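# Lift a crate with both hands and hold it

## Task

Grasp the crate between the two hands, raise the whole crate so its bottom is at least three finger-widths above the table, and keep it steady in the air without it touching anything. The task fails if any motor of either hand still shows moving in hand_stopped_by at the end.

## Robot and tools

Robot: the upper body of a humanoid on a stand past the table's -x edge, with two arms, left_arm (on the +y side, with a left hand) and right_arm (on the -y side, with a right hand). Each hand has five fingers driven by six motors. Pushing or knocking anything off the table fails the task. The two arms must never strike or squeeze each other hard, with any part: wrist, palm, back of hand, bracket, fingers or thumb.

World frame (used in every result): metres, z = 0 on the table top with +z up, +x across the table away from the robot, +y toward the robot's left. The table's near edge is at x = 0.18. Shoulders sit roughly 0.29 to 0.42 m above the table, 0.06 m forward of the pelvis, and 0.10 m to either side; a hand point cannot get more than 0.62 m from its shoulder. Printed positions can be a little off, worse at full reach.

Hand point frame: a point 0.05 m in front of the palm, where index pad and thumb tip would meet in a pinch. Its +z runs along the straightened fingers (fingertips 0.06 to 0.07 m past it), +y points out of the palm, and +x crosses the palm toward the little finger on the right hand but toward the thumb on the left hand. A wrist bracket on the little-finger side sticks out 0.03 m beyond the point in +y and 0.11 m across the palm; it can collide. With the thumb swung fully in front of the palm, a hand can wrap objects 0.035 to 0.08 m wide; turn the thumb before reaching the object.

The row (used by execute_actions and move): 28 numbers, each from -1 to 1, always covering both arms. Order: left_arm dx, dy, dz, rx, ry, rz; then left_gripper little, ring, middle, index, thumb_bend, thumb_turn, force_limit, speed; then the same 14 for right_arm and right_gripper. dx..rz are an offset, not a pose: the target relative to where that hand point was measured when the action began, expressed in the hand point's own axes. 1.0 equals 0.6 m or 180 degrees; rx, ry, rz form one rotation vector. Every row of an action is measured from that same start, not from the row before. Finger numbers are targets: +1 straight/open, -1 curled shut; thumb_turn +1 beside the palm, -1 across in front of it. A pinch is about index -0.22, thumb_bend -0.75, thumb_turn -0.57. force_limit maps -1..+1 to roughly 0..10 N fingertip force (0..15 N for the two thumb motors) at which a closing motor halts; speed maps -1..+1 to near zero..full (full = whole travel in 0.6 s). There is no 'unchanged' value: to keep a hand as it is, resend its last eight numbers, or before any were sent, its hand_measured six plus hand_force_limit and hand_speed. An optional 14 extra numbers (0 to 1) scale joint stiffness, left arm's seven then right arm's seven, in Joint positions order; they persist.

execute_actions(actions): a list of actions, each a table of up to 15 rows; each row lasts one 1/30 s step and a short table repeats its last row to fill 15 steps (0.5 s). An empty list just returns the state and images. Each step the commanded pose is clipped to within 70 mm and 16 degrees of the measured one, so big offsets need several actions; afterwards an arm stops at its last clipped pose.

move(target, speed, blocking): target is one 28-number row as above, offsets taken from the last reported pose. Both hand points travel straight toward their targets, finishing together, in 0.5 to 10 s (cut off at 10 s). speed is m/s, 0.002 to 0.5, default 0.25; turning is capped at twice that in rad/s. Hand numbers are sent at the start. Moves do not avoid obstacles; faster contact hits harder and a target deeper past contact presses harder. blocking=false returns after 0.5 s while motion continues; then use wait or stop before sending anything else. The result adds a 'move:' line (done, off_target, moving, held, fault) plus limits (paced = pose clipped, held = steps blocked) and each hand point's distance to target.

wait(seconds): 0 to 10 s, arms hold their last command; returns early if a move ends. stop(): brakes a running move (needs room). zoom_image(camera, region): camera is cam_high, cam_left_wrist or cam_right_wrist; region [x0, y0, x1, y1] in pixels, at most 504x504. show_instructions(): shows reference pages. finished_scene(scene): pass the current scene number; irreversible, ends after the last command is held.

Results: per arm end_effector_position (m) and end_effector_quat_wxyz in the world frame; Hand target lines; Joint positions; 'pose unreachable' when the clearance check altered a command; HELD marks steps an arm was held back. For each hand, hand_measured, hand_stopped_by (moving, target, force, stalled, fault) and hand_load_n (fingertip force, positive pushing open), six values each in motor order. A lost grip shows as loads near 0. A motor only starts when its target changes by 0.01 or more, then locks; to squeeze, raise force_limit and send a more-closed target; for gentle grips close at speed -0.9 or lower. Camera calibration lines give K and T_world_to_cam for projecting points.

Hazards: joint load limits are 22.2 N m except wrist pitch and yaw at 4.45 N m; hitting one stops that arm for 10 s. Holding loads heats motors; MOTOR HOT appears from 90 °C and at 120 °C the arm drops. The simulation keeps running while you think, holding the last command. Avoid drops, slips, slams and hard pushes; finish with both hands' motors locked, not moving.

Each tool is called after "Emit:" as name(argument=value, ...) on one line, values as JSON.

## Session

Emit:
execute_actions(actions=[])

Scene clock: 0.00 s.
left_arm: end_effector_position=(+0.2180, +0.0979, +0.4776) hand_measured=(+1.000, +1.000, +1.000, +1.000, +1.000, +1.000) hand_load_n=(+0.0, +0.0, +0.0, +0.0, +0.0, +0.0) hand_stopped_by=(target, target, target, target, target, target) hand_force_limit=0.00 hand_speed=-0.80 end_effector_quat_wxyz=(+0.216, +0.096, -0.091, +0.967) | right_arm: end_effector_position=(+0.2156, -0.1570, +0.4408) hand_measured=(+1.000, +1.000, +1.000, +1.000, +1.000, +1.000) hand_load_n=(+0.0, +0.0, +0.0, +0.0, +0.0, +0.0) hand_stopped_by=(target, target, target, target, target, target) hand_force_limit=0.00 hand_speed=-0.80 end_effector_quat_wxyz=(+0.968, -0.131, +0.213, -0.001)
Joint positions: left_arm=[-0.171  0.439  0.21  -0.557 -0.669 -0.873 -0.298] | right_arm=[-0.161 -0.471 -0.16  -0.41   0.559 -0.844  0.34 ]
Joint velocities: left_arm=[-0.006 -0.002  0.005 -0.008  0.002  0.     0.   ] | right_arm=[ 0.     0.005 -0.017 -0.005 -0.003  0.     0.   ]
Hand target (left_arm): +0.218, +0.098, +0.478; +0.216, +0.096, -0.091, +0.967
Hand target (right_arm): +0.216, -0.157, +0.441; +0.968, -0.131, +0.213, -0.001
Joint stiffness scale: left_arm=[1. 1. 1. 1. 1. 1. 1.] | right_arm=[1. 1. 1. 1. 1. 1. 1.]
camera_calibration (this result's frames):
cam_left_wrist: T_world_to_cam=[[0.513231, 0.854792, 0.0769667, -0.232927], [-0.789823, 0.505499, -0.347347, 0.283147], [-0.335816, 0.117479, 0.934573, -0.253158], [0, 0, 0, 1]] pos_world=[0.258167, 0.0857149, 0.352872]
cam_right_wrist: T_world_to_cam=[[-0.166024, 0.955409, -0.24419, 0.287687], [-0.970287, -0.202468, -0.132477, 0.23079], [-0.176011, 0.21494, 0.960636, -0.221452], [0, 0, 0, 1]] pos_world=[0.232717, -0.180532, 0.313559]

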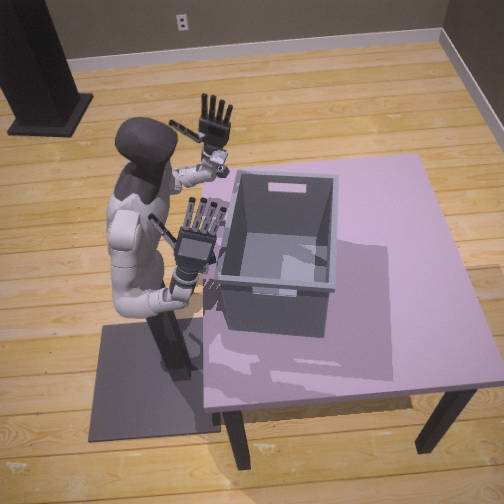

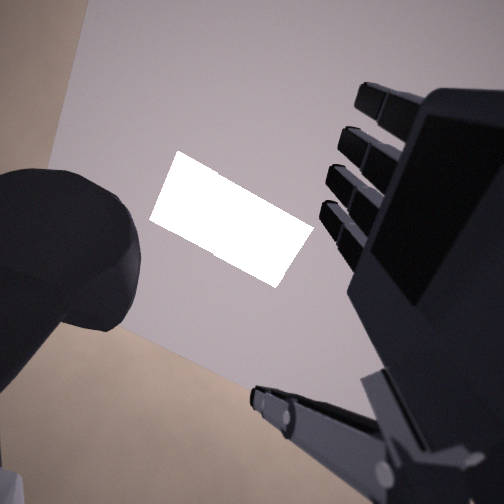

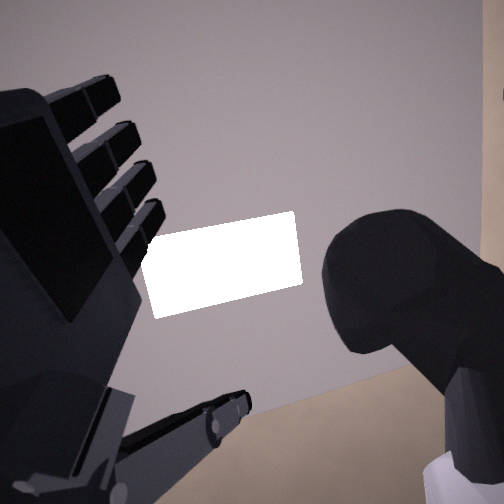

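Emit:
zoom_image(camera="cam_high", region=[150, 130, 400, 380])

Region (150, 130, 400, 380) of cam_high's 504x504 image, scaled by 2.016, with more detail than that image has.

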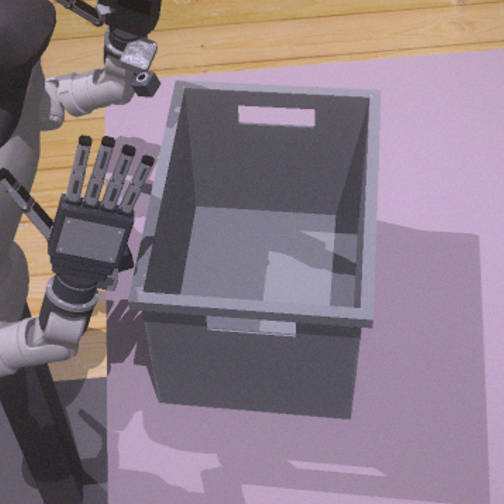

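Emit:
move(target=[-0.3847,-0.2513,-0.183,0.0998,-0.6498,-0.0208, 1,1,-0.2,-0.2,1,1,0.3,0.5, 0.3395,-0.2765,-0.1123,0.1204,0.5857,0.07, 1,1,-0.2,-0.2,1,1,0.3,0.5], speed=0.2)

Scene clock: 14.70 s.
left_arm: end_effector_position=(+0.4704, +0.1636, +0.3276) hand_measured=(+1.000, +1.000, -0.200, -0.200, +1.000, +1.000) hand_load_n=(+0.0, +0.0, +0.0, +0.0, +0.0, +0.0) hand_stopped_by=(target, target, target, target, target, target) hand_force_limit=0.30 hand_speed=0.50 end_effector_quat_wxyz=(+0.040, +0.908, -0.105, +0.403) | right_arm: end_effector_position=(+0.3724, -0.3475, +0.3399) hand_measured=(+1.000, +1.000, -0.200, -0.200, +1.000, +1.000) hand_load_n=(+0.0, +0.0, +0.0, +0.0, +0.0, +0.0) hand_stopped_by=(target, target, target, target, target, target) hand_force_limit=0.30 hand_speed=0.50 end_effector_quat_wxyz=(+0.420, +0.110, +0.900, -0.022)
Joint positions: left_arm=[-0.863  1.591  0.095  0.149 -1.595  1.372  0.119] | right_arm=[-0.82  -1.57  -0.171  0.224  1.558  1.36  -0.073]
Joint velocities: left_arm=[-0.014 -0.002 -0.021  0.009  0.026  0.008 -0.02 ] | right_arm=[-0.009 -0.002  0.011  0.009 -0.012  0.003  0.006]
Hand target (left_arm): +0.471, +0.165, +0.327; +0.038, +0.909, -0.104, +0.402
Hand target (right_arm): +0.372, -0.349, +0.340; +0.419, +0.111, +0.901, -0.023
Off the commanded pose (left_arm): 0.013 m, 2 deg.
Off the commanded pose (right_arm): 0.009 m, 3 deg.
Joint stiffness scale: left_arm=[1. 1. 1. 1. 1. 1. 1.] | right_arm=[1. 1. 1. 1. 1. 1. 1.]
joint sent to its limit (left arm) — the command would take joint 2 (shoulder roll) past its upper limit, so that joint was sent only as far as its limit.
joint sent to its limit (right arm) — the command would take joint 2 (shoulder roll) past its lower limit, so that joint was sent only as far as its limit.
move: off_target (left_arm, right_arm)
camera_calibration (this result's frames):
cam_left_wrist: T_world_to_cam=[[0.132744, 0.990534, -0.0349575, -0.213657], [0.147897, 0.0150792, 0.988888, -0.401353], [0.980054, -0.13644, -0.144496, -0.259845], [0, 0, 0, 1]] pos_world=[0.342383, 0.182234, 0.351877]
cam_right_wrist: T_world_to_cam=[[0.252016, 0.954456, 0.159691, 0.177783], [0.0563373, -0.179207, 0.982197, -0.422174], [0.966082, -0.238533, -0.0989347, -0.278765], [0, 0, 0, 1]] pos_world=[0.248289, -0.311838, 0.358688]

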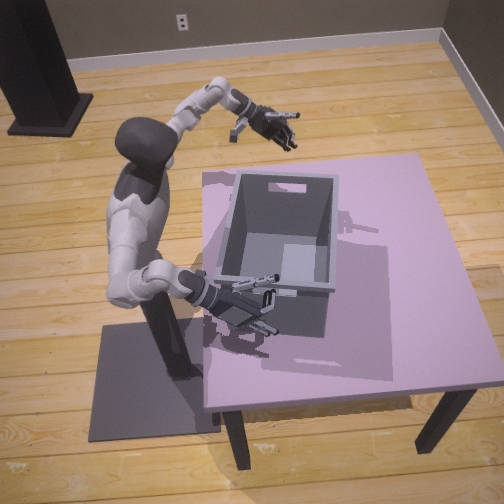

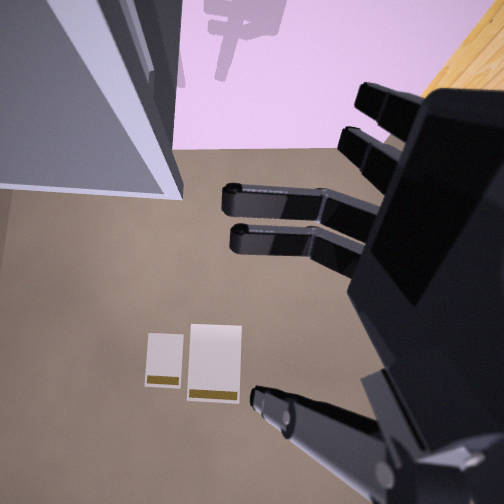

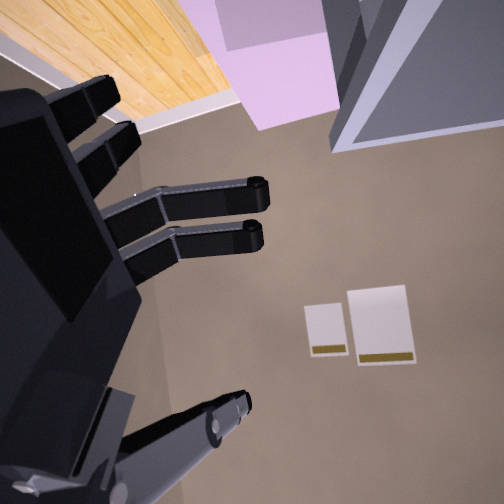

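Emit:
move(target=[-0.1298,0.0012,0.1235,-0.003,-0.1544,-0.0024, 1,1,-0.2,-0.2,1,1,0.3,0.5, 0.1425,-0.0045,0.1403,0.0149,0.165,-0.0084, 1,1,-0.2,-0.2,1,1,0.3,0.5], speed=0.12)

Scene clock: 19.73 s.
left_arm: end_effector_position=(+0.4759, +0.1666, +0.2241) hand_measured=(+1.000, +1.000, -0.200, -0.200, +1.000, +1.000) hand_load_n=(+0.0, +0.0, +0.0, +0.0, +0.0, +0.0) hand_stopped_by=(target, target, target, target, target, target) hand_force_limit=0.30 hand_speed=0.50 end_effector_quat_wxyz=(+0.020, +0.978, -0.107, +0.176) | right_arm: end_effector_position=(+0.3851, -0.3470, +0.2273) hand_measured=(+1.000, +1.000, -0.200, -0.200, +1.000, +1.000) hand_load_n=(+0.0, +0.0, +0.0, +0.0, +0.0, +0.0) hand_stopped_by=(target, target, target, target, target, target) hand_force_limit=0.30 hand_speed=0.50 end_effector_quat_wxyz=(+0.177, +0.117, +0.977, -0.030)
Joint positions: left_arm=[-1.592  1.29  -0.886  0.63  -0.916  1.502 -0.543] | right_arm=[-1.595 -1.199  0.789  0.737  0.738  1.534  0.589]
Joint velocities: left_arm=[ 0.008 -0.02   0.012  0.026  0.146  0.    -0.134] | right_arm=[ 0.006  0.075 -0.072  0.052 -0.462  0.029  0.38 ]
Hand target (left_arm): +0.477, +0.167, +0.224; +0.019, +0.978, -0.108, +0.176
Hand target (right_arm): +0.386, -0.347, +0.228; +0.177, +0.118, +0.977, -0.029
Off the commanded pose (left_arm): 0.006 m, 1 deg.
Off the commanded pose (right_arm): 0.008 m, 2 deg.
Joint stiffness scale: left_arm=[1. 1. 1. 1. 1. 1. 1.] | right_arm=[1. 1. 1. 1. 1. 1. 1.]
joint sent to its limit (left arm) — the command would take joint 1 (shoulder pitch) past its lower limit, so that joint was sent only as far as its limit.
joint sent to its limit (right arm) — the command would take joint 1 (shoulder pitch) past its lower limit, so that joint was sent only as far as its limit.
move: off_target (left_arm, right_arm)
camera_calibration (this result's frames):
cam_left_wrist: T_world_to_cam=[[0.116201, 0.993226, -0.000184394, -0.221281], [0.578264, -0.067502, 0.813052, -0.451569], [0.807532, -0.0945838, -0.582191, -0.106543], [0, 0, 0, 1]] pos_world=[0.372876, 0.179223, 0.30508]
cam_right_wrist: T_world_to_cam=[[0.321735, 0.945026, 0.0584162, 0.185025], [0.523156, -0.228854, 0.820935, -0.47249], [0.789174, -0.233562, -0.568026, -0.125581], [0, 0, 0, 1]] pos_world=[0.286762, -0.312316, 0.305742]

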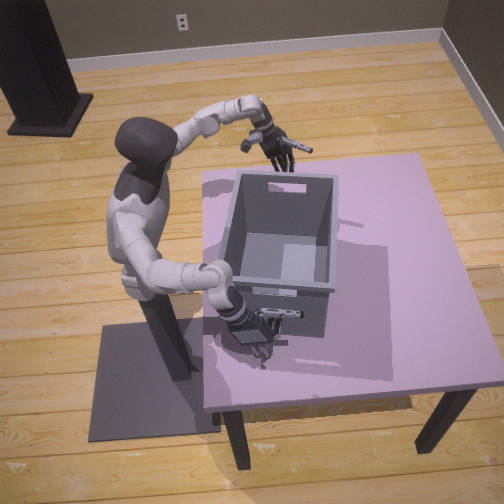

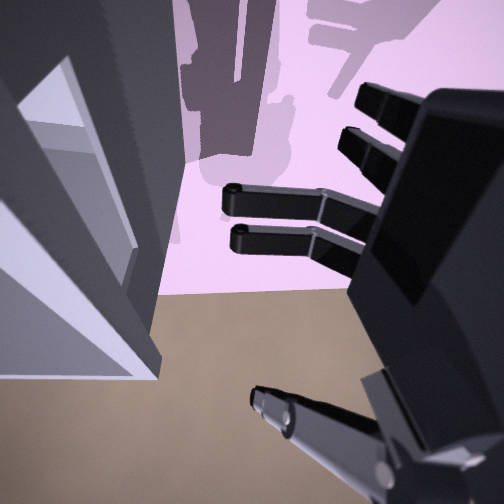

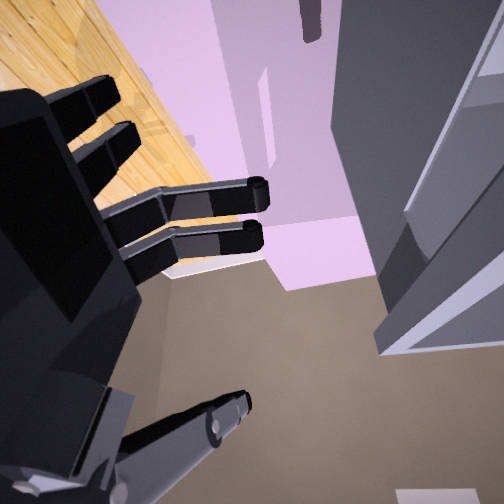

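Emit:
execute_actions(actions=[])

Scene clock: 22.53 s.
left_arm: end_effector_position=(+0.4759, +0.1665, +0.2240) hand_measured=(+1.000, +1.000, -0.200, -0.200, +1.000, +1.000) hand_load_n=(+0.0, +0.0, +0.0, +0.0, +0.0, +0.0) hand_stopped_by=(target, target, target, target, target, target) hand_force_limit=0.30 hand_speed=0.50 end_effector_quat_wxyz=(+0.020, +0.978, -0.108, +0.176) | right_arm: end_effector_position=(+0.3853, -0.3468, +0.2273) hand_measured=(+1.000, +1.000, -0.200, -0.200, +1.000, +1.000) hand_load_n=(+0.0, +0.0, +0.0, +0.0, +0.0, +0.0) hand_stopped_by=(target, target, target, target, target, target) hand_force_limit=0.30 hand_speed=0.50 end_effector_quat_wxyz=(+0.176, +0.117, +0.977, -0.029)
Joint positions: left_arm=[-1.592  1.288 -0.886  0.631 -0.908  1.502 -0.55 ] | right_arm=[-1.595 -1.193  0.785  0.74   0.711  1.536  0.611]
Joint velocities: left_arm=[-0.011  0.002 -0.014 -0.006  0.005  0.     0.   ] | right_arm=[-0.006  0.012 -0.002  0.002  0.006  0.     0.   ]
Hand target (left_arm): +0.477, +0.167, +0.224; +0.019, +0.978, -0.108, +0.176
Hand target (right_arm): +0.386, -0.347, +0.228; +0.177, +0.118, +0.977, -0.029
Off the commanded pose (left_arm): 0.006 m, 0 deg.
Off the commanded pose (right_arm): 0.008 m, 1 deg.
Joint stiffness scale: left_arm=[1. 1. 1. 1. 1. 1. 1.] | right_arm=[1. 1. 1. 1. 1. 1. 1.]
camera_calibration (this result's frames):
cam_left_wrist: T_world_to_cam=[[0.116946, 0.993138, -0.0000319133, -0.221637], [0.578906, -0.0681422, 0.812542, -0.451539], [0.806964, -0.0950418, -0.582903, -0.106146], [0, 0, 0, 1]] pos_world=[0.372974, 0.179259, 0.305014]
cam_right_wrist: T_world_to_cam=[[0.320896, 0.945268, 0.0591093, 0.185027], [0.524548, -0.229342, 0.81991, -0.473045], [0.788591, -0.2321, -0.569433, -0.124595], [0, 0, 0, 1]] pos_world=[0.287015, -0.312308, 0.305969]

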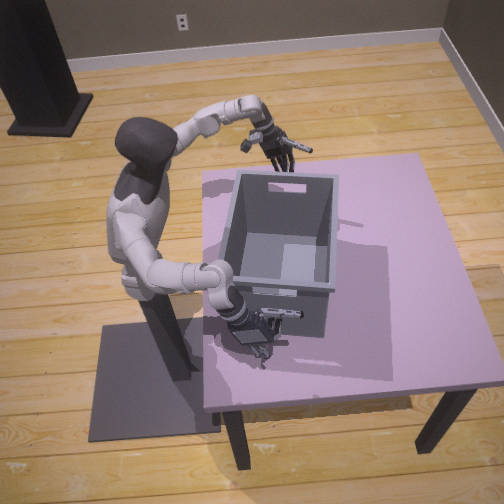

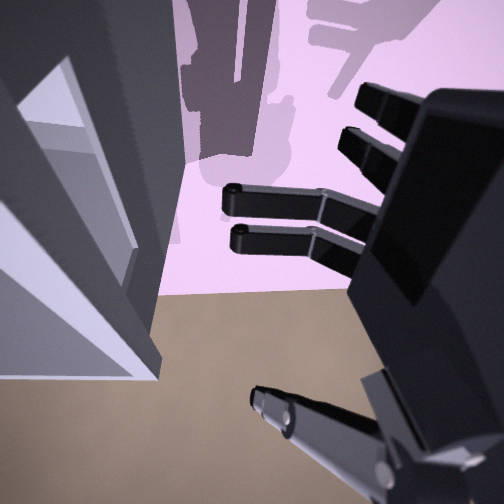

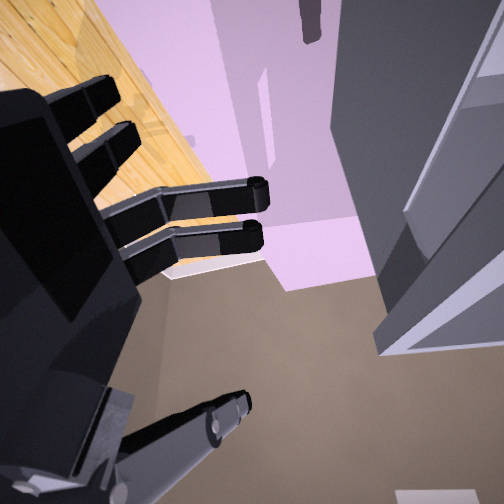

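Emit:
move(target=[-0.033, 0.05, 0, 0, 0, 0, 1, 1, -0.2, -0.2, 1, 1, 0.3, 0.5, 0.045, 0.05, 0, 0, 0, 0, 1, 1, -0.2, -0.2, 1, 1, 0.3, 0.5], speed=0.05)

Scene clock: 26.13 s.
left_arm: end_effector_position=(+0.4507, +0.1400, +0.2159) hand_measured=(+1.000, +1.000, -0.200, -0.200, +1.000, +1.000) hand_load_n=(+0.0, +0.0, +0.0, +0.0, +0.0, +0.0) hand_stopped_by=(target, target, target, target, target, target) hand_force_limit=0.30 hand_speed=0.50 end_effector_quat_wxyz=(+0.020, +0.978, -0.108, +0.174) | right_arm: end_effector_position=(+0.3658, -0.3108, +0.2126) hand_measured=(+1.000, +1.000, -0.200, -0.200, +1.000, +1.000) hand_load_n=(+0.0, +0.0, +0.0, +0.0, +0.0, +0.0) hand_stopped_by=(target, target, target, target, target, target) hand_force_limit=0.30 hand_speed=0.50 end_effector_quat_wxyz=(+0.172, +0.103, +0.979, -0.027)
Joint positions: left_arm=[-1.359  1.341 -0.561  0.469 -1.716  1.607  0.354] | right_arm=[-1.317 -1.276  0.442  0.521  1.665  1.644 -0.421]
Joint velocities: left_arm=[ 0.012  0.     0.003  0.002 -0.043 -0.004  0.046] | right_arm=[ 0.035 -0.003 -0.035 -0.012  0.178 -0.006 -0.199]
Hand target (left_arm): +0.451, +0.140, +0.217; +0.021, +0.978, -0.107, +0.176
Hand target (right_arm): +0.366, -0.310, +0.213; +0.173, +0.103, +0.979, -0.026
Off the commanded pose (left_arm): 0.002 m, 0 deg.
Off the commanded pose (right_arm): 0.005 m, 2 deg.
Joint stiffness scale: left_arm=[1. 1. 1. 1. 1. 1. 1.] | right_arm=[1. 1. 1. 1. 1. 1. 1.]
move: off_target (right_arm)
camera_calibration (this result's frames):
cam_left_wrist: T_world_to_cam=[[0.118557, 0.992947, -0.000479019, -0.192948], [0.581115, -0.0689934, 0.810892, -0.432765], [0.805139, -0.0964153, -0.585196, -0.0915185], [0, 0, 0, 1]] pos_world=[0.348047, 0.152905, 0.297277]
cam_right_wrist: T_world_to_cam=[[0.294448, 0.953997, 0.0564769, 0.171104], [0.538637, -0.214484, 0.81478, -0.441917], [0.789411, -0.20949, -0.577013, -0.100902], [0, 0, 0, 1]] pos_world=[0.267305, -0.279155, 0.29218]

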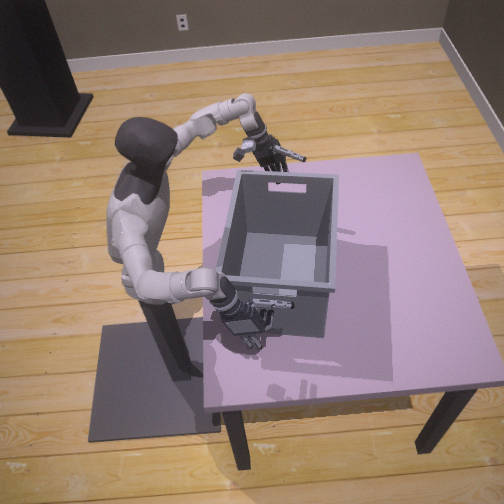

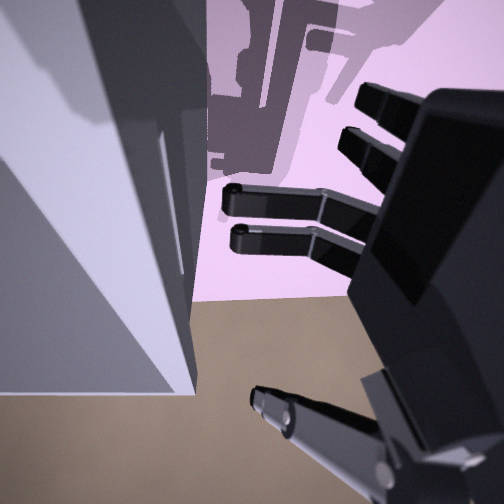

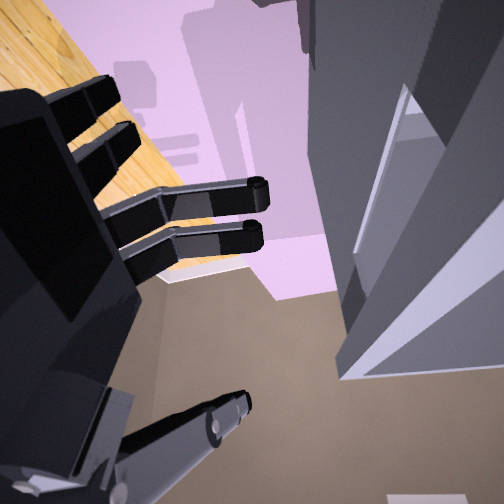

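Emit:
move(target=[0, 0.055, 0, 0, 0, 0, 1, 1, -0.2, -0.2, 1, 1, 0.3, 0.5, 0, 0.055, -0.004, 0, 0, 0, 1, 1, -0.2, -0.2, 1, 1, 0.3, 0.5], speed=0.035)

Scene clock: 31.37 s.
left_arm: end_effector_position=(+0.4454, +0.1099, +0.2164) hand_measured=(+1.000, +1.000, -0.200, -0.200, +1.000, +1.000) hand_load_n=(+0.0, +0.0, +0.0, +0.0, +0.0, +0.0) hand_stopped_by=(target, target, target, target, target, target) hand_force_limit=0.30 hand_speed=0.50 end_effector_quat_wxyz=(+0.035, +0.976, -0.131, +0.170) | right_arm: end_effector_position=(+0.3730, -0.2806, +0.2139) hand_measured=(+1.000, +1.000, -0.200, -0.200, +1.000, +1.000) hand_load_n=(+0.0, +0.0, +0.0, +0.0, +0.0, +0.0) hand_stopped_by=(target, target, target, target, target, target) hand_force_limit=0.30 hand_speed=0.50 end_effector_quat_wxyz=(+0.172, +0.075, +0.982, -0.014)
Joint positions: left_arm=[-1.375  1.288 -0.584  0.474 -1.995  1.598  0.626] | right_arm=[-1.338 -1.224  0.47   0.525  1.947  1.637 -0.696]
Joint velocities: left_arm=[ 0.    -0.015 -0.002 -0.003  0.014  0.001  0.   ] | right_arm=[0.    0.002 0.02  0.008 0.003 0.    0.005]
Hand target (left_arm): +0.444, +0.108, +0.216; +0.038, +0.976, -0.133, +0.167
Hand target (right_arm): +0.373, -0.279, +0.214; +0.171, +0.073, +0.982, -0.010
Off the commanded pose (left_arm): 0.003 m, 3 deg.
Off the commanded pose (right_arm): 0.003 m, 4 deg.
Joint stiffness scale: left_arm=[1. 1. 1. 1. 1. 1. 1.] | right_arm=[1. 1. 1. 1. 1. 1. 1.]
joint sent to its limit (left arm) — the command would take joint 5 (wrist roll) past its lower limit, so that joint was sent only as far as its limit.
joint sent to its limit (right arm) — the command would take joint 5 (wrist roll) past its upper limit, so that joint was sent only as far as its limit.
move: off_target (left_arm, right_arm)
camera_calibration (this result's frames):
cam_left_wrist: T_world_to_cam=[[0.168231, 0.985508, -0.0217177, -0.179158], [0.585724, -0.0822167, 0.80633, -0.431756], [0.79286, -0.14837, -0.591067, -0.0773958], [0, 0, 0, 1]] pos_world=[0.344393, 0.129581, 0.298501]
cam_right_wrist: T_world_to_cam=[[0.235799, 0.969116, 0.0722069, 0.162842], [0.550247, -0.194388, 0.81206, -0.438509], [0.801016, -0.151751, -0.579089, -0.0872203], [0, 0, 0, 1]] pos_world=[0.272755, -0.256289, 0.293829]

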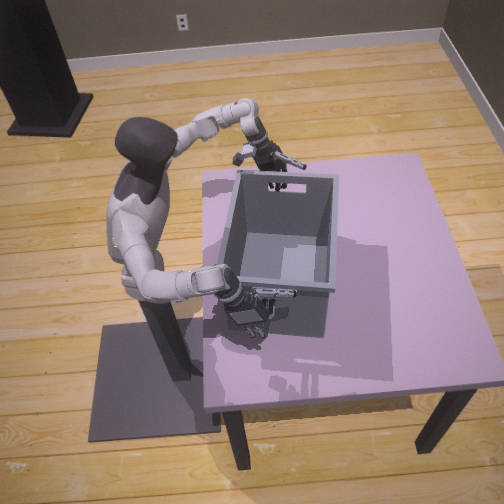

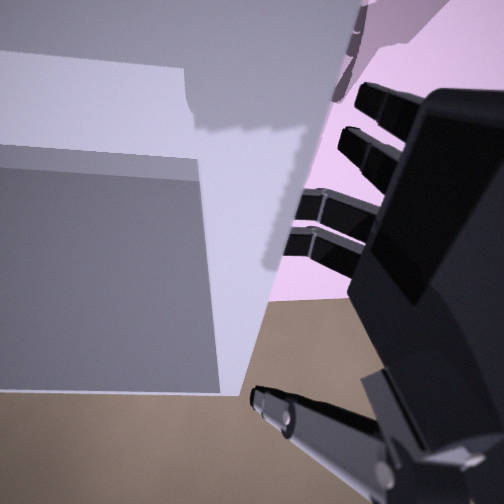

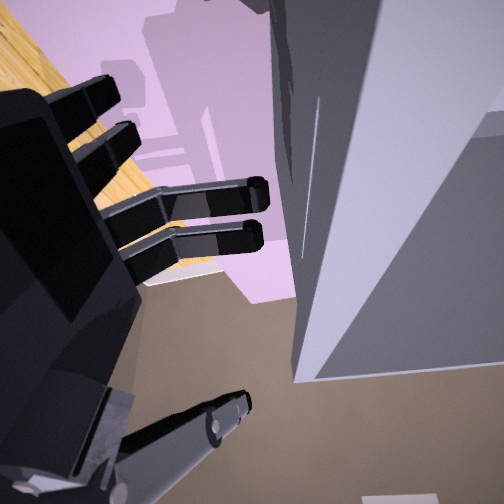

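Emit:
move(target=[0, 0, 0, 0, 0.055, -0.015, 1, 1, -0.2, -0.2, 1, 1, 0.3, 0.5, 0, 0.02, 0, 0, -0.055, 0.022, 1, 1, -0.2, -0.2, 1, 1, 0.3, 0.5], speed=0.04)

Scene clock: 46.40 s.
left_arm: end_effector_position=(+0.4460, +0.1090, +0.2183) hand_measured=(+1.000, +1.000, -0.200, -0.200, +1.000, +1.000) hand_load_n=(+0.0, +0.0, -0.5, +0.0, +0.0, +0.0) hand_stopped_by=(target, target, target, target, target, target) hand_force_limit=0.30 hand_speed=0.50 end_effector_quat_wxyz=(+0.059, +0.958, -0.114, +0.258) | right_arm: end_effector_position=(+0.3771, -0.2707, +0.2125) hand_measured=(+1.000, +1.000, -0.200, -0.200, +1.000, +1.000) hand_load_n=(+0.0, +0.0, +0.0, +0.0, +0.0, +0.0) hand_stopped_by=(target, target, target, target, target, target) hand_force_limit=0.30 hand_speed=0.50 end_effector_quat_wxyz=(+0.272, +0.084, +0.959, +0.004)
Joint positions: left_arm=[-0.899  1.299 -0.108  0.149 -1.997  1.436  0.705] | right_arm=[-0.871 -1.187  0.018  0.152  1.947  1.461 -0.775]
Joint velocities: left_arm=[ 0.008 -0.054  0.066  0.011  0.005  0.05   0.064] | right_arm=[ 0.011  0.037 -0.057 -0.009 -0.005  0.027 -0.045]
Hand target (left_arm): +0.444, +0.108, +0.216; +0.061, +0.958, -0.116, +0.254
Hand target (right_arm): +0.376, -0.269, +0.212; +0.271, +0.082, +0.959, +0.006
Off the commanded pose (left_arm): 0.002 m, 2 deg.
Off the commanded pose (right_arm): 0.003 m, 4 deg.
Joint stiffness scale: left_arm=[1. 1. 1. 1. 1. 1. 1.] | right_arm=[1. 1. 1. 1. 1. 1. 1.]
joint sent to its limit (left arm) — the command would take joint 5 (wrist roll) past its lower limit, so that joint was sent only as far as its limit.
joint sent to its limit (right arm) — the command would take joint 5 (wrist roll) past its upper limit, so that joint was sent only as far as its limit.
move: off_target (right_arm)
camera_calibration (this result's frames):
cam_left_wrist: T_world_to_cam=[[0.150343, 0.986061, -0.0712761, -0.159514], [0.440689, -0.00230499, 0.897657, -0.397651], [0.884981, -0.166367, -0.434893, -0.150118], [0, 0, 0, 1]] pos_world=[0.332073, 0.131399, 0.2803]
cam_right_wrist: T_world_to_cam=[[0.225322, 0.963885, 0.141969, 0.140039], [0.368649, -0.219229, 0.903347, -0.395356], [0.901847, -0.151208, -0.404732, -0.164699], [0, 0, 0, 1]] pos_world=[0.262727, -0.246559, 0.270604]

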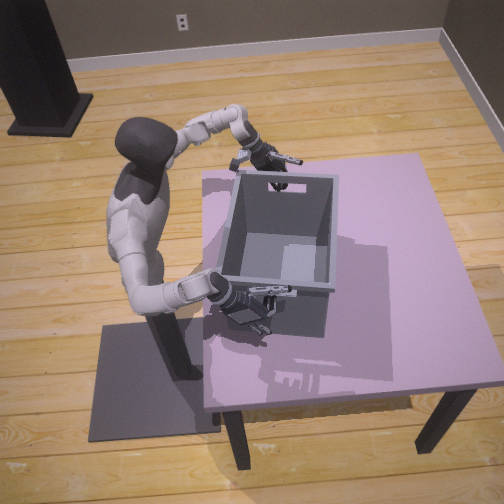

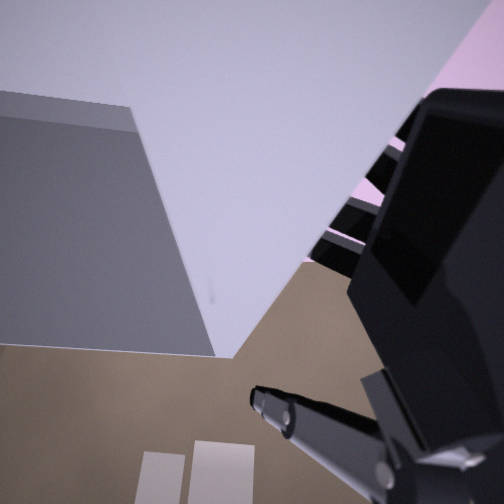

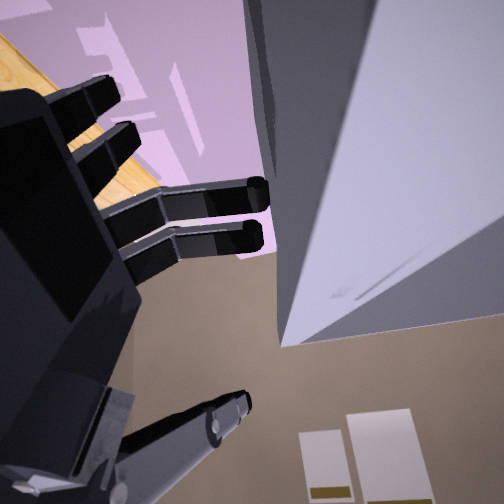

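Emit:
move(target=[0.0025, 0, -0.0043, 0, -0.045, 0, 1, 1, -0.2, -0.2, 1, 1, 0.3, 0.5, -0.007, 0, -0.0114, 0, 0.045, 0, 1, 1, -0.2, -0.2, 1, 1, 0.3, 0.5], speed=0.04)

Scene clock: 53.67 s.
left_arm: end_effector_position=(+0.4480, +0.1113, +0.2214) hand_measured=(+1.000, +1.000, -0.200, -0.200, +1.000, +1.000) hand_load_n=(+0.0, +0.0, +0.0, +0.0, +0.0, +0.0) hand_stopped_by=(target, target, target, target, target, target) hand_force_limit=0.30 hand_speed=0.50 end_effector_quat_wxyz=(+0.048, +0.973, -0.122, +0.191) | right_arm: end_effector_position=(+0.3756, -0.2713, +0.2204) hand_measured=(+1.000, +1.000, -0.200, -0.200, +1.000, +1.000) hand_load_n=(+0.0, +0.0, +0.0, +0.0, +0.0, +0.0) hand_stopped_by=(target, target, target, target, target, target) hand_force_limit=0.30 hand_speed=0.50 end_effector_quat_wxyz=(+0.201, +0.070, +0.977, +0.014)
Joint positions: left_arm=[-1.263  1.278 -0.405  0.441 -1.997  1.608  0.68 ] | right_arm=[-1.232 -1.214  0.315  0.458  1.947  1.632 -0.696]
Joint velocities: left_arm=[-0.021 -0.009 -0.066 -0.015  0.003  0.    -0.037] | right_arm=[-0.023 -0.037  0.087  0.011 -0.006 -0.011  0.062]
Hand target (left_arm): +0.448, +0.111, +0.222; +0.050, +0.973, -0.121, +0.191
Hand target (right_arm): +0.376, -0.271, +0.222; +0.202, +0.071, +0.977, +0.016
Off the commanded pose (left_arm): 0.003 m, 1 deg.
Off the commanded pose (right_arm): 0.001 m, 2 deg.
Joint stiffness scale: left_arm=[1. 1. 1. 1. 1. 1. 1.] | right_arm=[1. 1. 1. 1. 1. 1. 1.]
joint sent to its limit (left arm) — the command would take joint 5 (wrist roll) past its lower limit, so that joint was sent only as far as its limit.
joint sent to its limit (right arm) — the command would take joint 5 (wrist roll) past its upper limit, so that joint was sent only as far as its limit.
move: done
camera_calibration (this result's frames):
cam_left_wrist: T_world_to_cam=[[0.155394, 0.986561, -0.0505019, -0.168821], [0.554937, -0.044886, 0.830681, -0.432886], [0.81725, -0.157108, -0.554454, -0.0943942], [0, 0, 0, 1]] pos_world=[0.343602, 0.132292, 0.298727]
cam_right_wrist: T_world_to_cam=[[0.211935, 0.968261, 0.132491, 0.148125], [0.502754, -0.224277, 0.834828, -0.438737], [0.838046, -0.110319, -0.534329, -0.0966575], [0, 0, 0, 1]] pos_world=[0.270187, -0.252486, 0.294998]

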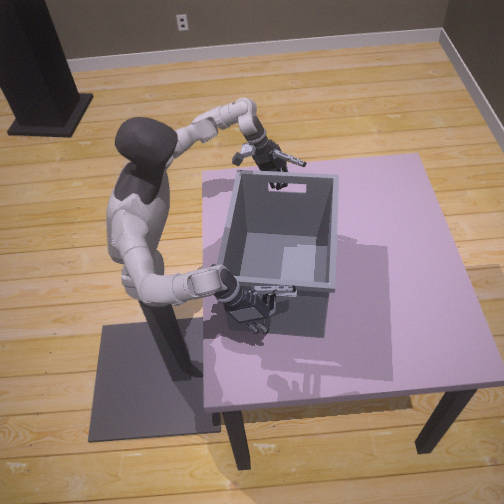

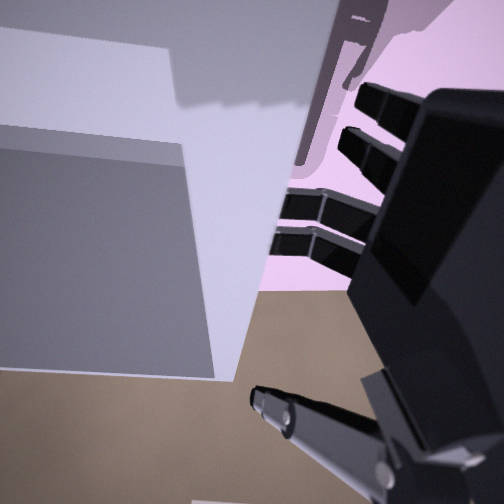

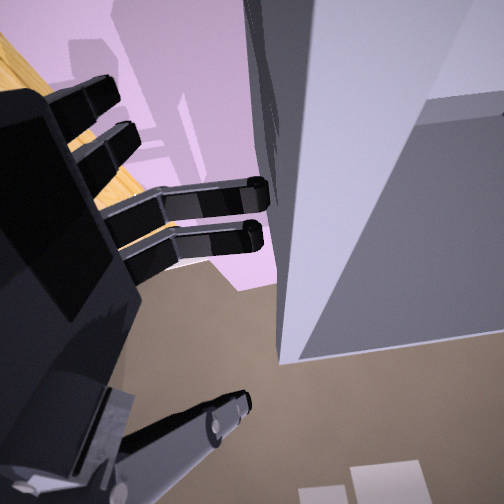

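Emit:
move(target=[0, 0.035, 0.002, 0, 0, 0, 1, 1, -0.2, -0.2, 1, 1, 0.3, 0.5, 0, 0.05, 0.003, 0, 0, 0, 1, 1, -0.2, -0.2, 1, 1, 0.3, 0.5], speed=0.025)

Scene clock: 56.10 s.
left_arm: end_effector_position=(+0.4435, +0.0932, +0.2199) hand_measured=(+1.000, +1.000, -0.200, -0.200, +1.000, +1.000) hand_load_n=(+0.0, +0.0, +0.0, +0.0, +0.0, +0.0) hand_stopped_by=(target, target, target, target, target, target) hand_force_limit=0.30 hand_speed=0.50 end_effector_quat_wxyz=(+0.063, +0.970, -0.145, +0.184) | right_arm: end_effector_position=(+0.3803, -0.2446, +0.2191) hand_measured=(+1.000, +1.000, -0.200, -0.200, +1.000, +1.000) hand_load_n=(+0.0, +0.0, +0.0, +0.0, +0.0, +0.0) hand_stopped_by=(target, target, target, target, target, target) hand_force_limit=0.30 hand_speed=0.50 end_effector_quat_wxyz=(+0.199, +0.036, +0.979, +0.035)
Joint positions: left_arm=[-1.307  1.261 -0.483  0.425 -1.997  1.587  0.626] | right_arm=[-1.28  -1.183  0.397  0.432  1.947  1.607 -0.638]
Joint velocities: left_arm=[ 0.    -0.003 -0.029  0.005 -0.011 -0.01  -0.015] | right_arm=[-0.003 -0.002  0.003 -0.012  0.002 -0.007  0.011]
Hand target (left_arm): +0.443, +0.091, +0.221; +0.066, +0.970, -0.147, +0.185
Hand target (right_arm): +0.381, -0.243, +0.220; +0.200, +0.034, +0.978, +0.038
Off the commanded pose (left_arm): 0.003 m, 3 deg.
Off the commanded pose (right_arm): 0.003 m, 5 deg.
Joint stiffness scale: left_arm=[1. 1. 1. 1. 1. 1. 1.] | right_arm=[1. 1. 1. 1. 1. 1. 1.]
joint sent to its limit (left arm) — the command would take joint 5 (wrist roll) past its lower limit, so that joint was sent only as far as its limit.
joint sent to its limit (right arm) — the command would take joint 5 (wrist roll) past its upper limit, so that joint was sent only as far as its limit.
move: off_target (left_arm, right_arm)
camera_calibration (this result's frames):
cam_left_wrist: T_world_to_cam=[[0.206516, 0.975852, -0.0711574, -0.167457], [0.564226, -0.0593583, 0.823484, -0.431115], [0.799375, -0.210212, -0.56286, -0.079622], [0, 0, 0, 1]] pos_world=[0.341477, 0.121086, 0.298284]
cam_right_wrist: T_world_to_cam=[[0.137606, 0.977645, 0.15898, 0.146256], [0.520068, -0.207917, 0.828432, -0.435233], [0.842967, -0.0313168, -0.537052, -0.0802719], [0, 0, 0, 1]] pos_world=[0.273892, -0.235992, 0.294199]

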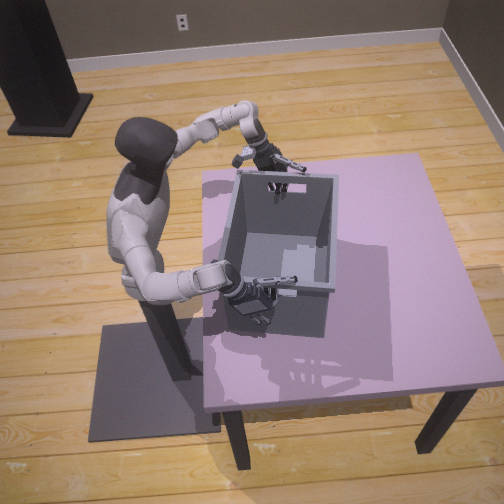

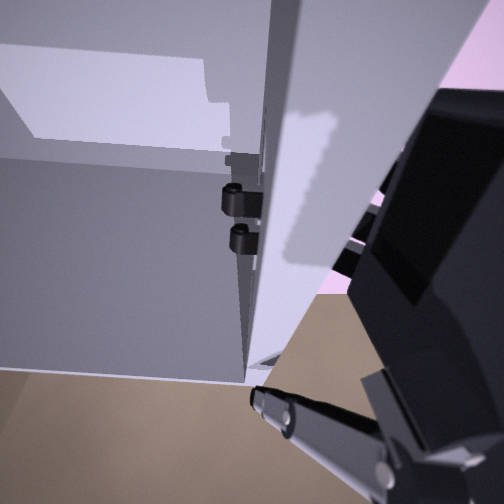

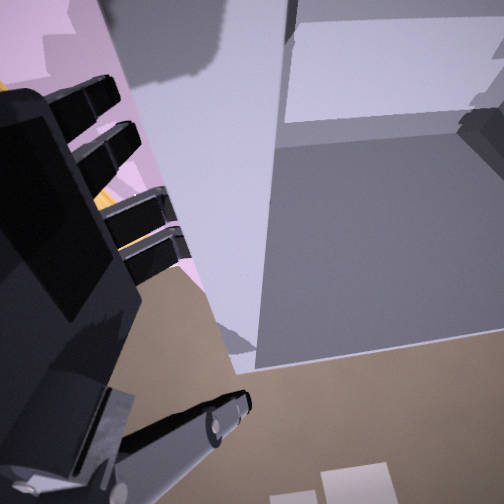

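Emit:
move(target=[0, 0.01, 0.001, 0, 0, 0, 1, 1, -0.2, -0.2, 1, 1, 0.3, 0.5, 0, 0.033, 0.004, 0, 0, 0, 1, 1, -0.2, -0.2, 1, 1, 0.3, 0.5], speed=0.025)

Scene clock: 59.10 s.
left_arm: end_effector_position=(+0.4428, +0.0902, +0.2194) hand_measured=(+1.000, +1.000, -0.200, -0.200, +1.000, +1.000) hand_load_n=(+0.0, +0.0, +0.0, +0.0, +0.0, +0.0) hand_stopped_by=(target, target, target, target, target, target) hand_force_limit=0.30 hand_speed=0.50 end_effector_quat_wxyz=(+0.065, +0.970, -0.150, +0.183) | right_arm: end_effector_position=(+0.3824, -0.2276, +0.2172) hand_measured=(+1.000, +1.000, -0.200, -0.200, +1.000, +1.000) hand_load_n=(+0.0, +0.0, +0.0, +0.0, +0.0, +0.0) hand_stopped_by=(target, target, target, target, target, target) hand_force_limit=0.30 hand_speed=0.50 end_effector_quat_wxyz=(+0.197, +0.014, +0.979, +0.047)
Joint positions: left_arm=[-1.315  1.256 -0.493  0.424 -1.997  1.586  0.623] | right_arm=[-1.297 -1.15   0.422  0.418  1.947  1.601 -0.623]
Joint velocities: left_arm=[-0.017  0.008  0.003  0.005  0.002 -0.002 -0.003] | right_arm=[ 0.012 -0.002  0.002 -0.005  0.009 -0.004  0.006]
Hand target (left_arm): +0.442, +0.088, +0.220; +0.068, +0.969, -0.152, +0.182
Hand target (right_arm): +0.383, -0.225, +0.219; +0.199, +0.012, +0.979, +0.050
Off the commanded pose (left_arm): 0.003 m, 1 deg.
Off the commanded pose (right_arm): 0.003 m, 3 deg.
Joint stiffness scale: left_arm=[1. 1. 1. 1. 1. 1. 1.] | right_arm=[1. 1. 1. 1. 1. 1. 1.]
joint sent to its limit (left arm) — the command would take joint 5 (wrist roll) past its lower limit, so that joint was sent only as far as its limit.
joint sent to its limit (right arm) — the command would take joint 5 (wrist roll) past its upper limit, so that joint was sent only as far as its limit.
move: off_target (right_arm)
camera_calibration (this result's frames):
cam_left_wrist: T_world_to_cam=[[0.215159, 0.973889, -0.0724407, -0.167813], [0.565369, -0.0637353, 0.822372, -0.430438], [0.796281, -0.217896, -0.56432, -0.0775769], [0, 0, 0, 1]] pos_world=[0.341236, 0.119093, 0.298045]
cam_right_wrist: T_world_to_cam=[[0.0910615, 0.980481, 0.174253, 0.144796], [0.53083, -0.19584, 0.82454, -0.431728], [0.842572, 0.0174151, -0.538302, -0.0709778], [0, 0, 0, 1]] pos_world=[0.275793, -0.225283, 0.292538]

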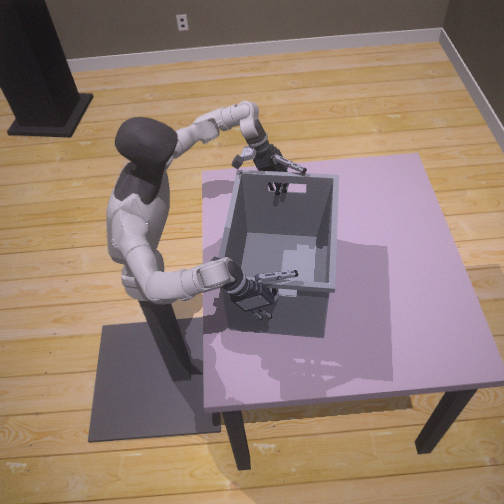

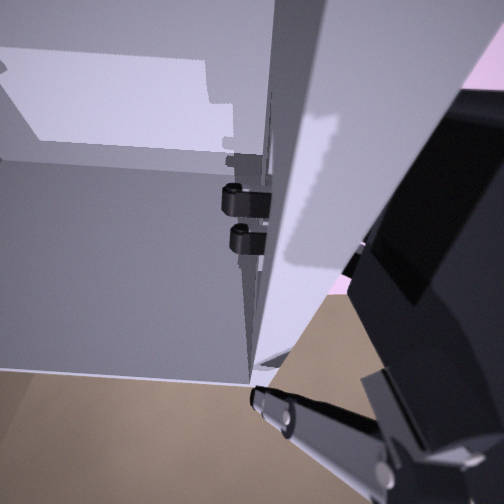

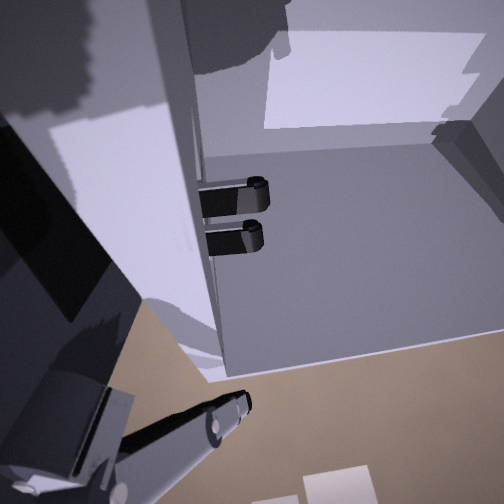

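Emit:
move(target=[0.0312, 0.0059, -0.0772, 0, 0, 0, 1, 1, -0.2, -0.2, 1, 1, 0.3, 0.5, -0.032, 0.0081, -0.0764, 0, 0, 0, 1, 1, -0.2, -0.2, 1, 1, 0.3, 0.5], speed=0.03)

Scene clock: 63.37 s.
left_arm: end_effector_position=(+0.4431, +0.0846, +0.2728) hand_measured=(+1.000, +1.000, -0.200, -0.200, +1.000, +1.000) hand_load_n=(+0.0, +0.0, +0.0, +3.5, +0.0, +0.0) hand_stopped_by=(target, target, target, target, target, target) hand_force_limit=0.30 hand_speed=0.50 end_effector_quat_wxyz=(+0.099, +0.961, -0.156, +0.208) | right_arm: end_effector_position=(+0.3839, -0.2228, +0.2722) hand_measured=(+1.000, +1.000, -0.200, -0.200, +1.000, +1.000) hand_load_n=(+0.0, +0.0, +0.0, +2.5, +0.0, +0.0) hand_stopped_by=(target, target, target, target, target, target) hand_force_limit=0.30 hand_speed=0.50 end_effector_quat_wxyz=(+0.215, +0.004, +0.974, +0.075)
Joint positions: left_arm=[-1.594  1.364 -0.732  0.471 -2.     1.601  0.41 ] | right_arm=[-1.597 -1.255  0.677  0.51   1.952  1.635 -0.397]
Joint velocities: left_arm=[ 0.006 -0.002  0.005 -0.011 -0.006  0.     0.   ] | right_arm=[-0.02  -0.011  0.009  0.005 -0.002  0.     0.   ]
Hand target (left_arm): +0.442, +0.091, +0.268; +0.081, +0.963, -0.158, +0.204
Hand target (right_arm): +0.381, -0.229, +0.268; +0.209, +0.003, +0.976, +0.058
Off the commanded pose (left_arm): 0.007 m, 5 deg.
Off the commanded pose (right_arm): 0.007 m, 4 deg.
Joint stiffness scale: left_arm=[1. 1. 1. 1. 1. 1. 1.] | right_arm=[1. 1. 1. 1. 1. 1. 1.]
joint sent to its limit (left arm) — the command would take joint 1 (shoulder pitch) past its lower limit, joint 5 (wrist roll) past its lower limit and joint 6 (wrist pitch) past its upper limit, so those joints were sent only as far as their limits.
joint sent to its limit (right arm) — the command would take joint 1 (shoulder pitch) past its lower limit, joint 5 (wrist roll) past its upper limit and joint 6 (wrist pitch) past its upper limit, so those joints were sent only as far as their limits.
move: off_target (left_arm, right_arm)
camera_calibration (this result's frames):
cam_left_wrist: T_world_to_cam=[[0.243752, 0.960597, -0.133563, -0.153422], [0.528794, -0.0161914, 0.848596, -0.469841], [0.812996, -0.277474, -0.511904, -0.065532], [0, 0, 0, 1]] pos_world=[0.339123, 0.121586, 0.344667]
cam_right_wrist: T_world_to_cam=[[0.0550142, 0.972311, 0.227124, 0.127982], [0.503973, -0.223407, 0.834326, -0.475418], [0.861965, 0.0685645, -0.502309, -0.0485864], [0, 0, 0, 1]] pos_world=[0.274437, -0.227318, 0.34318]

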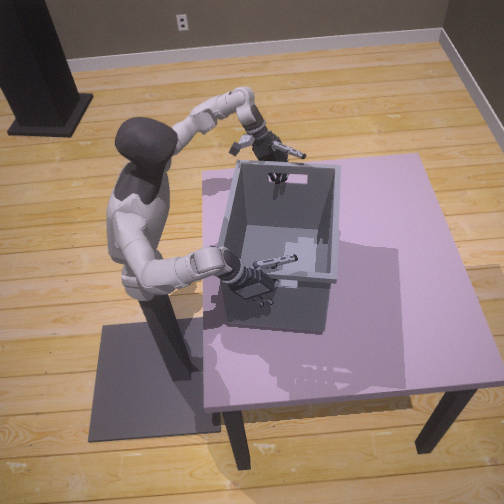

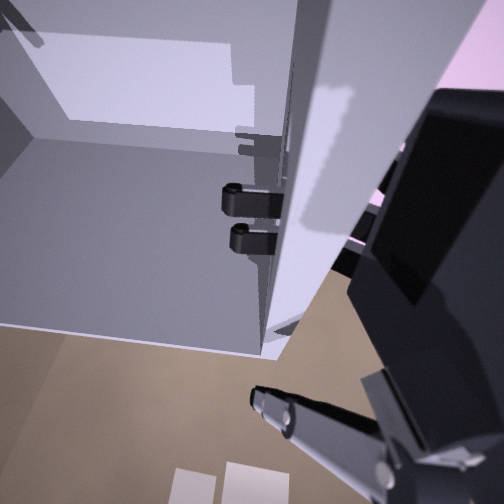

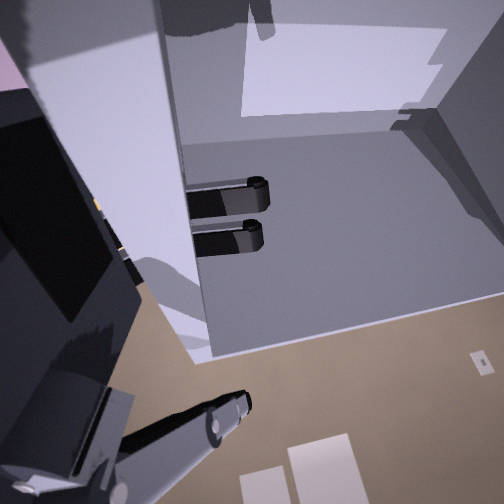

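Emit:
move(target=[0.0287, 0.0, -0.0597, 0, 0, 0, 1, 1, -0.2, -0.2, 1, 1, 0.3, 0.5, -0.0279, 0.0, -0.0598, 0, 0, 0, 1, 1, -0.2, -0.2, 1, 1, 0.3, 0.5], speed=0.03)

Scene clock: 66.93 s.
left_arm: end_effector_position=(+0.4433, +0.0798, +0.3168) hand_measured=(+1.000, +1.000, -0.200, -0.200, +1.000, +1.000) hand_load_n=(+0.0, +0.0, +0.0, +2.5, +0.0, +0.0) hand_stopped_by=(target, target, target, target, target, target) hand_force_limit=0.30 hand_speed=0.50 end_effector_quat_wxyz=(+0.145, +0.941, -0.155, +0.262) | right_arm: end_effector_position=(+0.3854, -0.2197, +0.3158) hand_measured=(+1.000, +1.000, -0.200, -0.200, +1.000, +1.000) hand_load_n=(+0.0, +0.0, +0.0, +2.0, +0.0, +0.0) hand_stopped_by=(target, target, target, target, target, target) hand_force_limit=0.30 hand_speed=0.50 end_effector_quat_wxyz=(+0.275, +0.003, +0.955, +0.113)
Joint positions: left_arm=[-1.594  1.424 -0.614  0.445 -2.     1.601  0.343] | right_arm=[-1.597 -1.317  0.563  0.483  1.952  1.636 -0.325]
Joint velocities: left_arm=[-0.011  0.006  0.015 -0.002  0.     0.     0.   ] | right_arm=[-0.005  0.     0.003 -0.003  0.003  0.     0.   ]
Hand target (left_arm): +0.444, +0.089, +0.312; +0.123, +0.946, -0.151, +0.260
Hand target (right_arm): +0.383, -0.228, +0.311; +0.269, +0.007, +0.959, +0.092
Off the commanded pose (left_arm): 0.011 m, 8 deg.
Off the commanded pose (right_arm): 0.010 m, 8 deg.
Joint stiffness scale: left_arm=[1. 1. 1. 1. 1. 1. 1.] | right_arm=[1. 1. 1. 1. 1. 1. 1.]
joint sent to its limit (left arm) — the command would take joint 1 (shoulder pitch) past its lower limit, joint 5 (wrist roll) past its lower limit and joint 6 (wrist pitch) past its upper limit, so those joints were sent only as far as their limits.
joint sent to its limit (right arm) — the command would take joint 1 (shoulder pitch) past its lower limit, joint 5 (wrist roll) past its upper limit and joint 6 (wrist pitch) past its upper limit, so those joints were sent only as far as their limits.
move: off_target (left_arm, right_arm)
camera_calibration (this result's frames):
cam_left_wrist: T_world_to_cam=[[0.272792, 0.938362, -0.212277, -0.129158], [0.444269, 0.0728448, 0.892927, -0.490999], [0.853352, -0.337891, -0.397014, -0.0940264], [0, 0, 0, 1]] pos_world=[0.333607, 0.125193, 0.37368]
cam_right_wrist: T_world_to_cam=[[0.0139775, 0.952083, 0.305519, 0.101576], [0.399248, -0.285449, 0.871275, -0.496798], [0.916737, 0.109799, -0.384107, -0.0776104], [0, 0, 0, 1]] pos_world=[0.268074, -0.229998, 0.372004]

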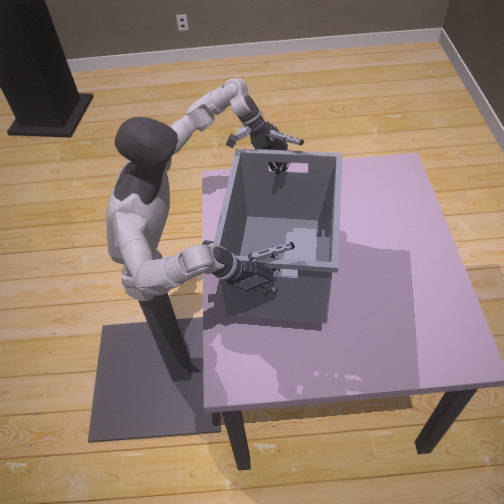

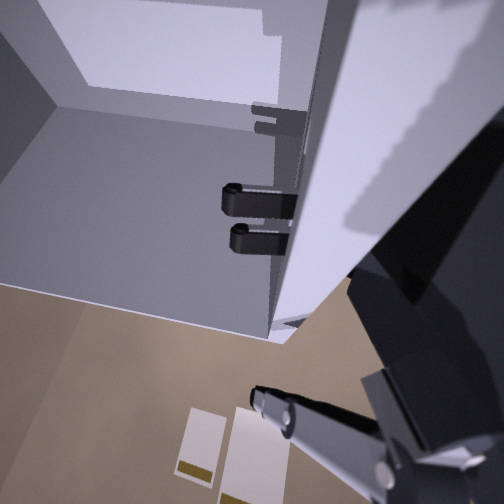

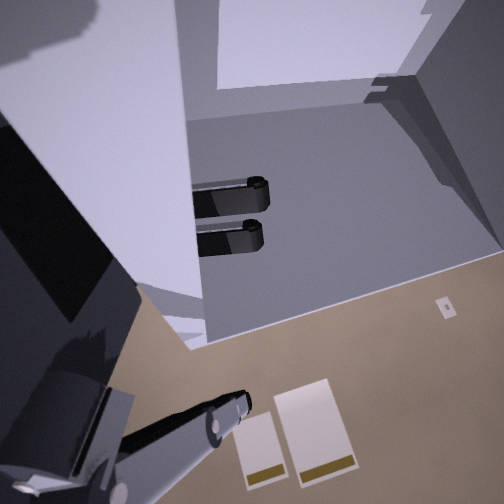

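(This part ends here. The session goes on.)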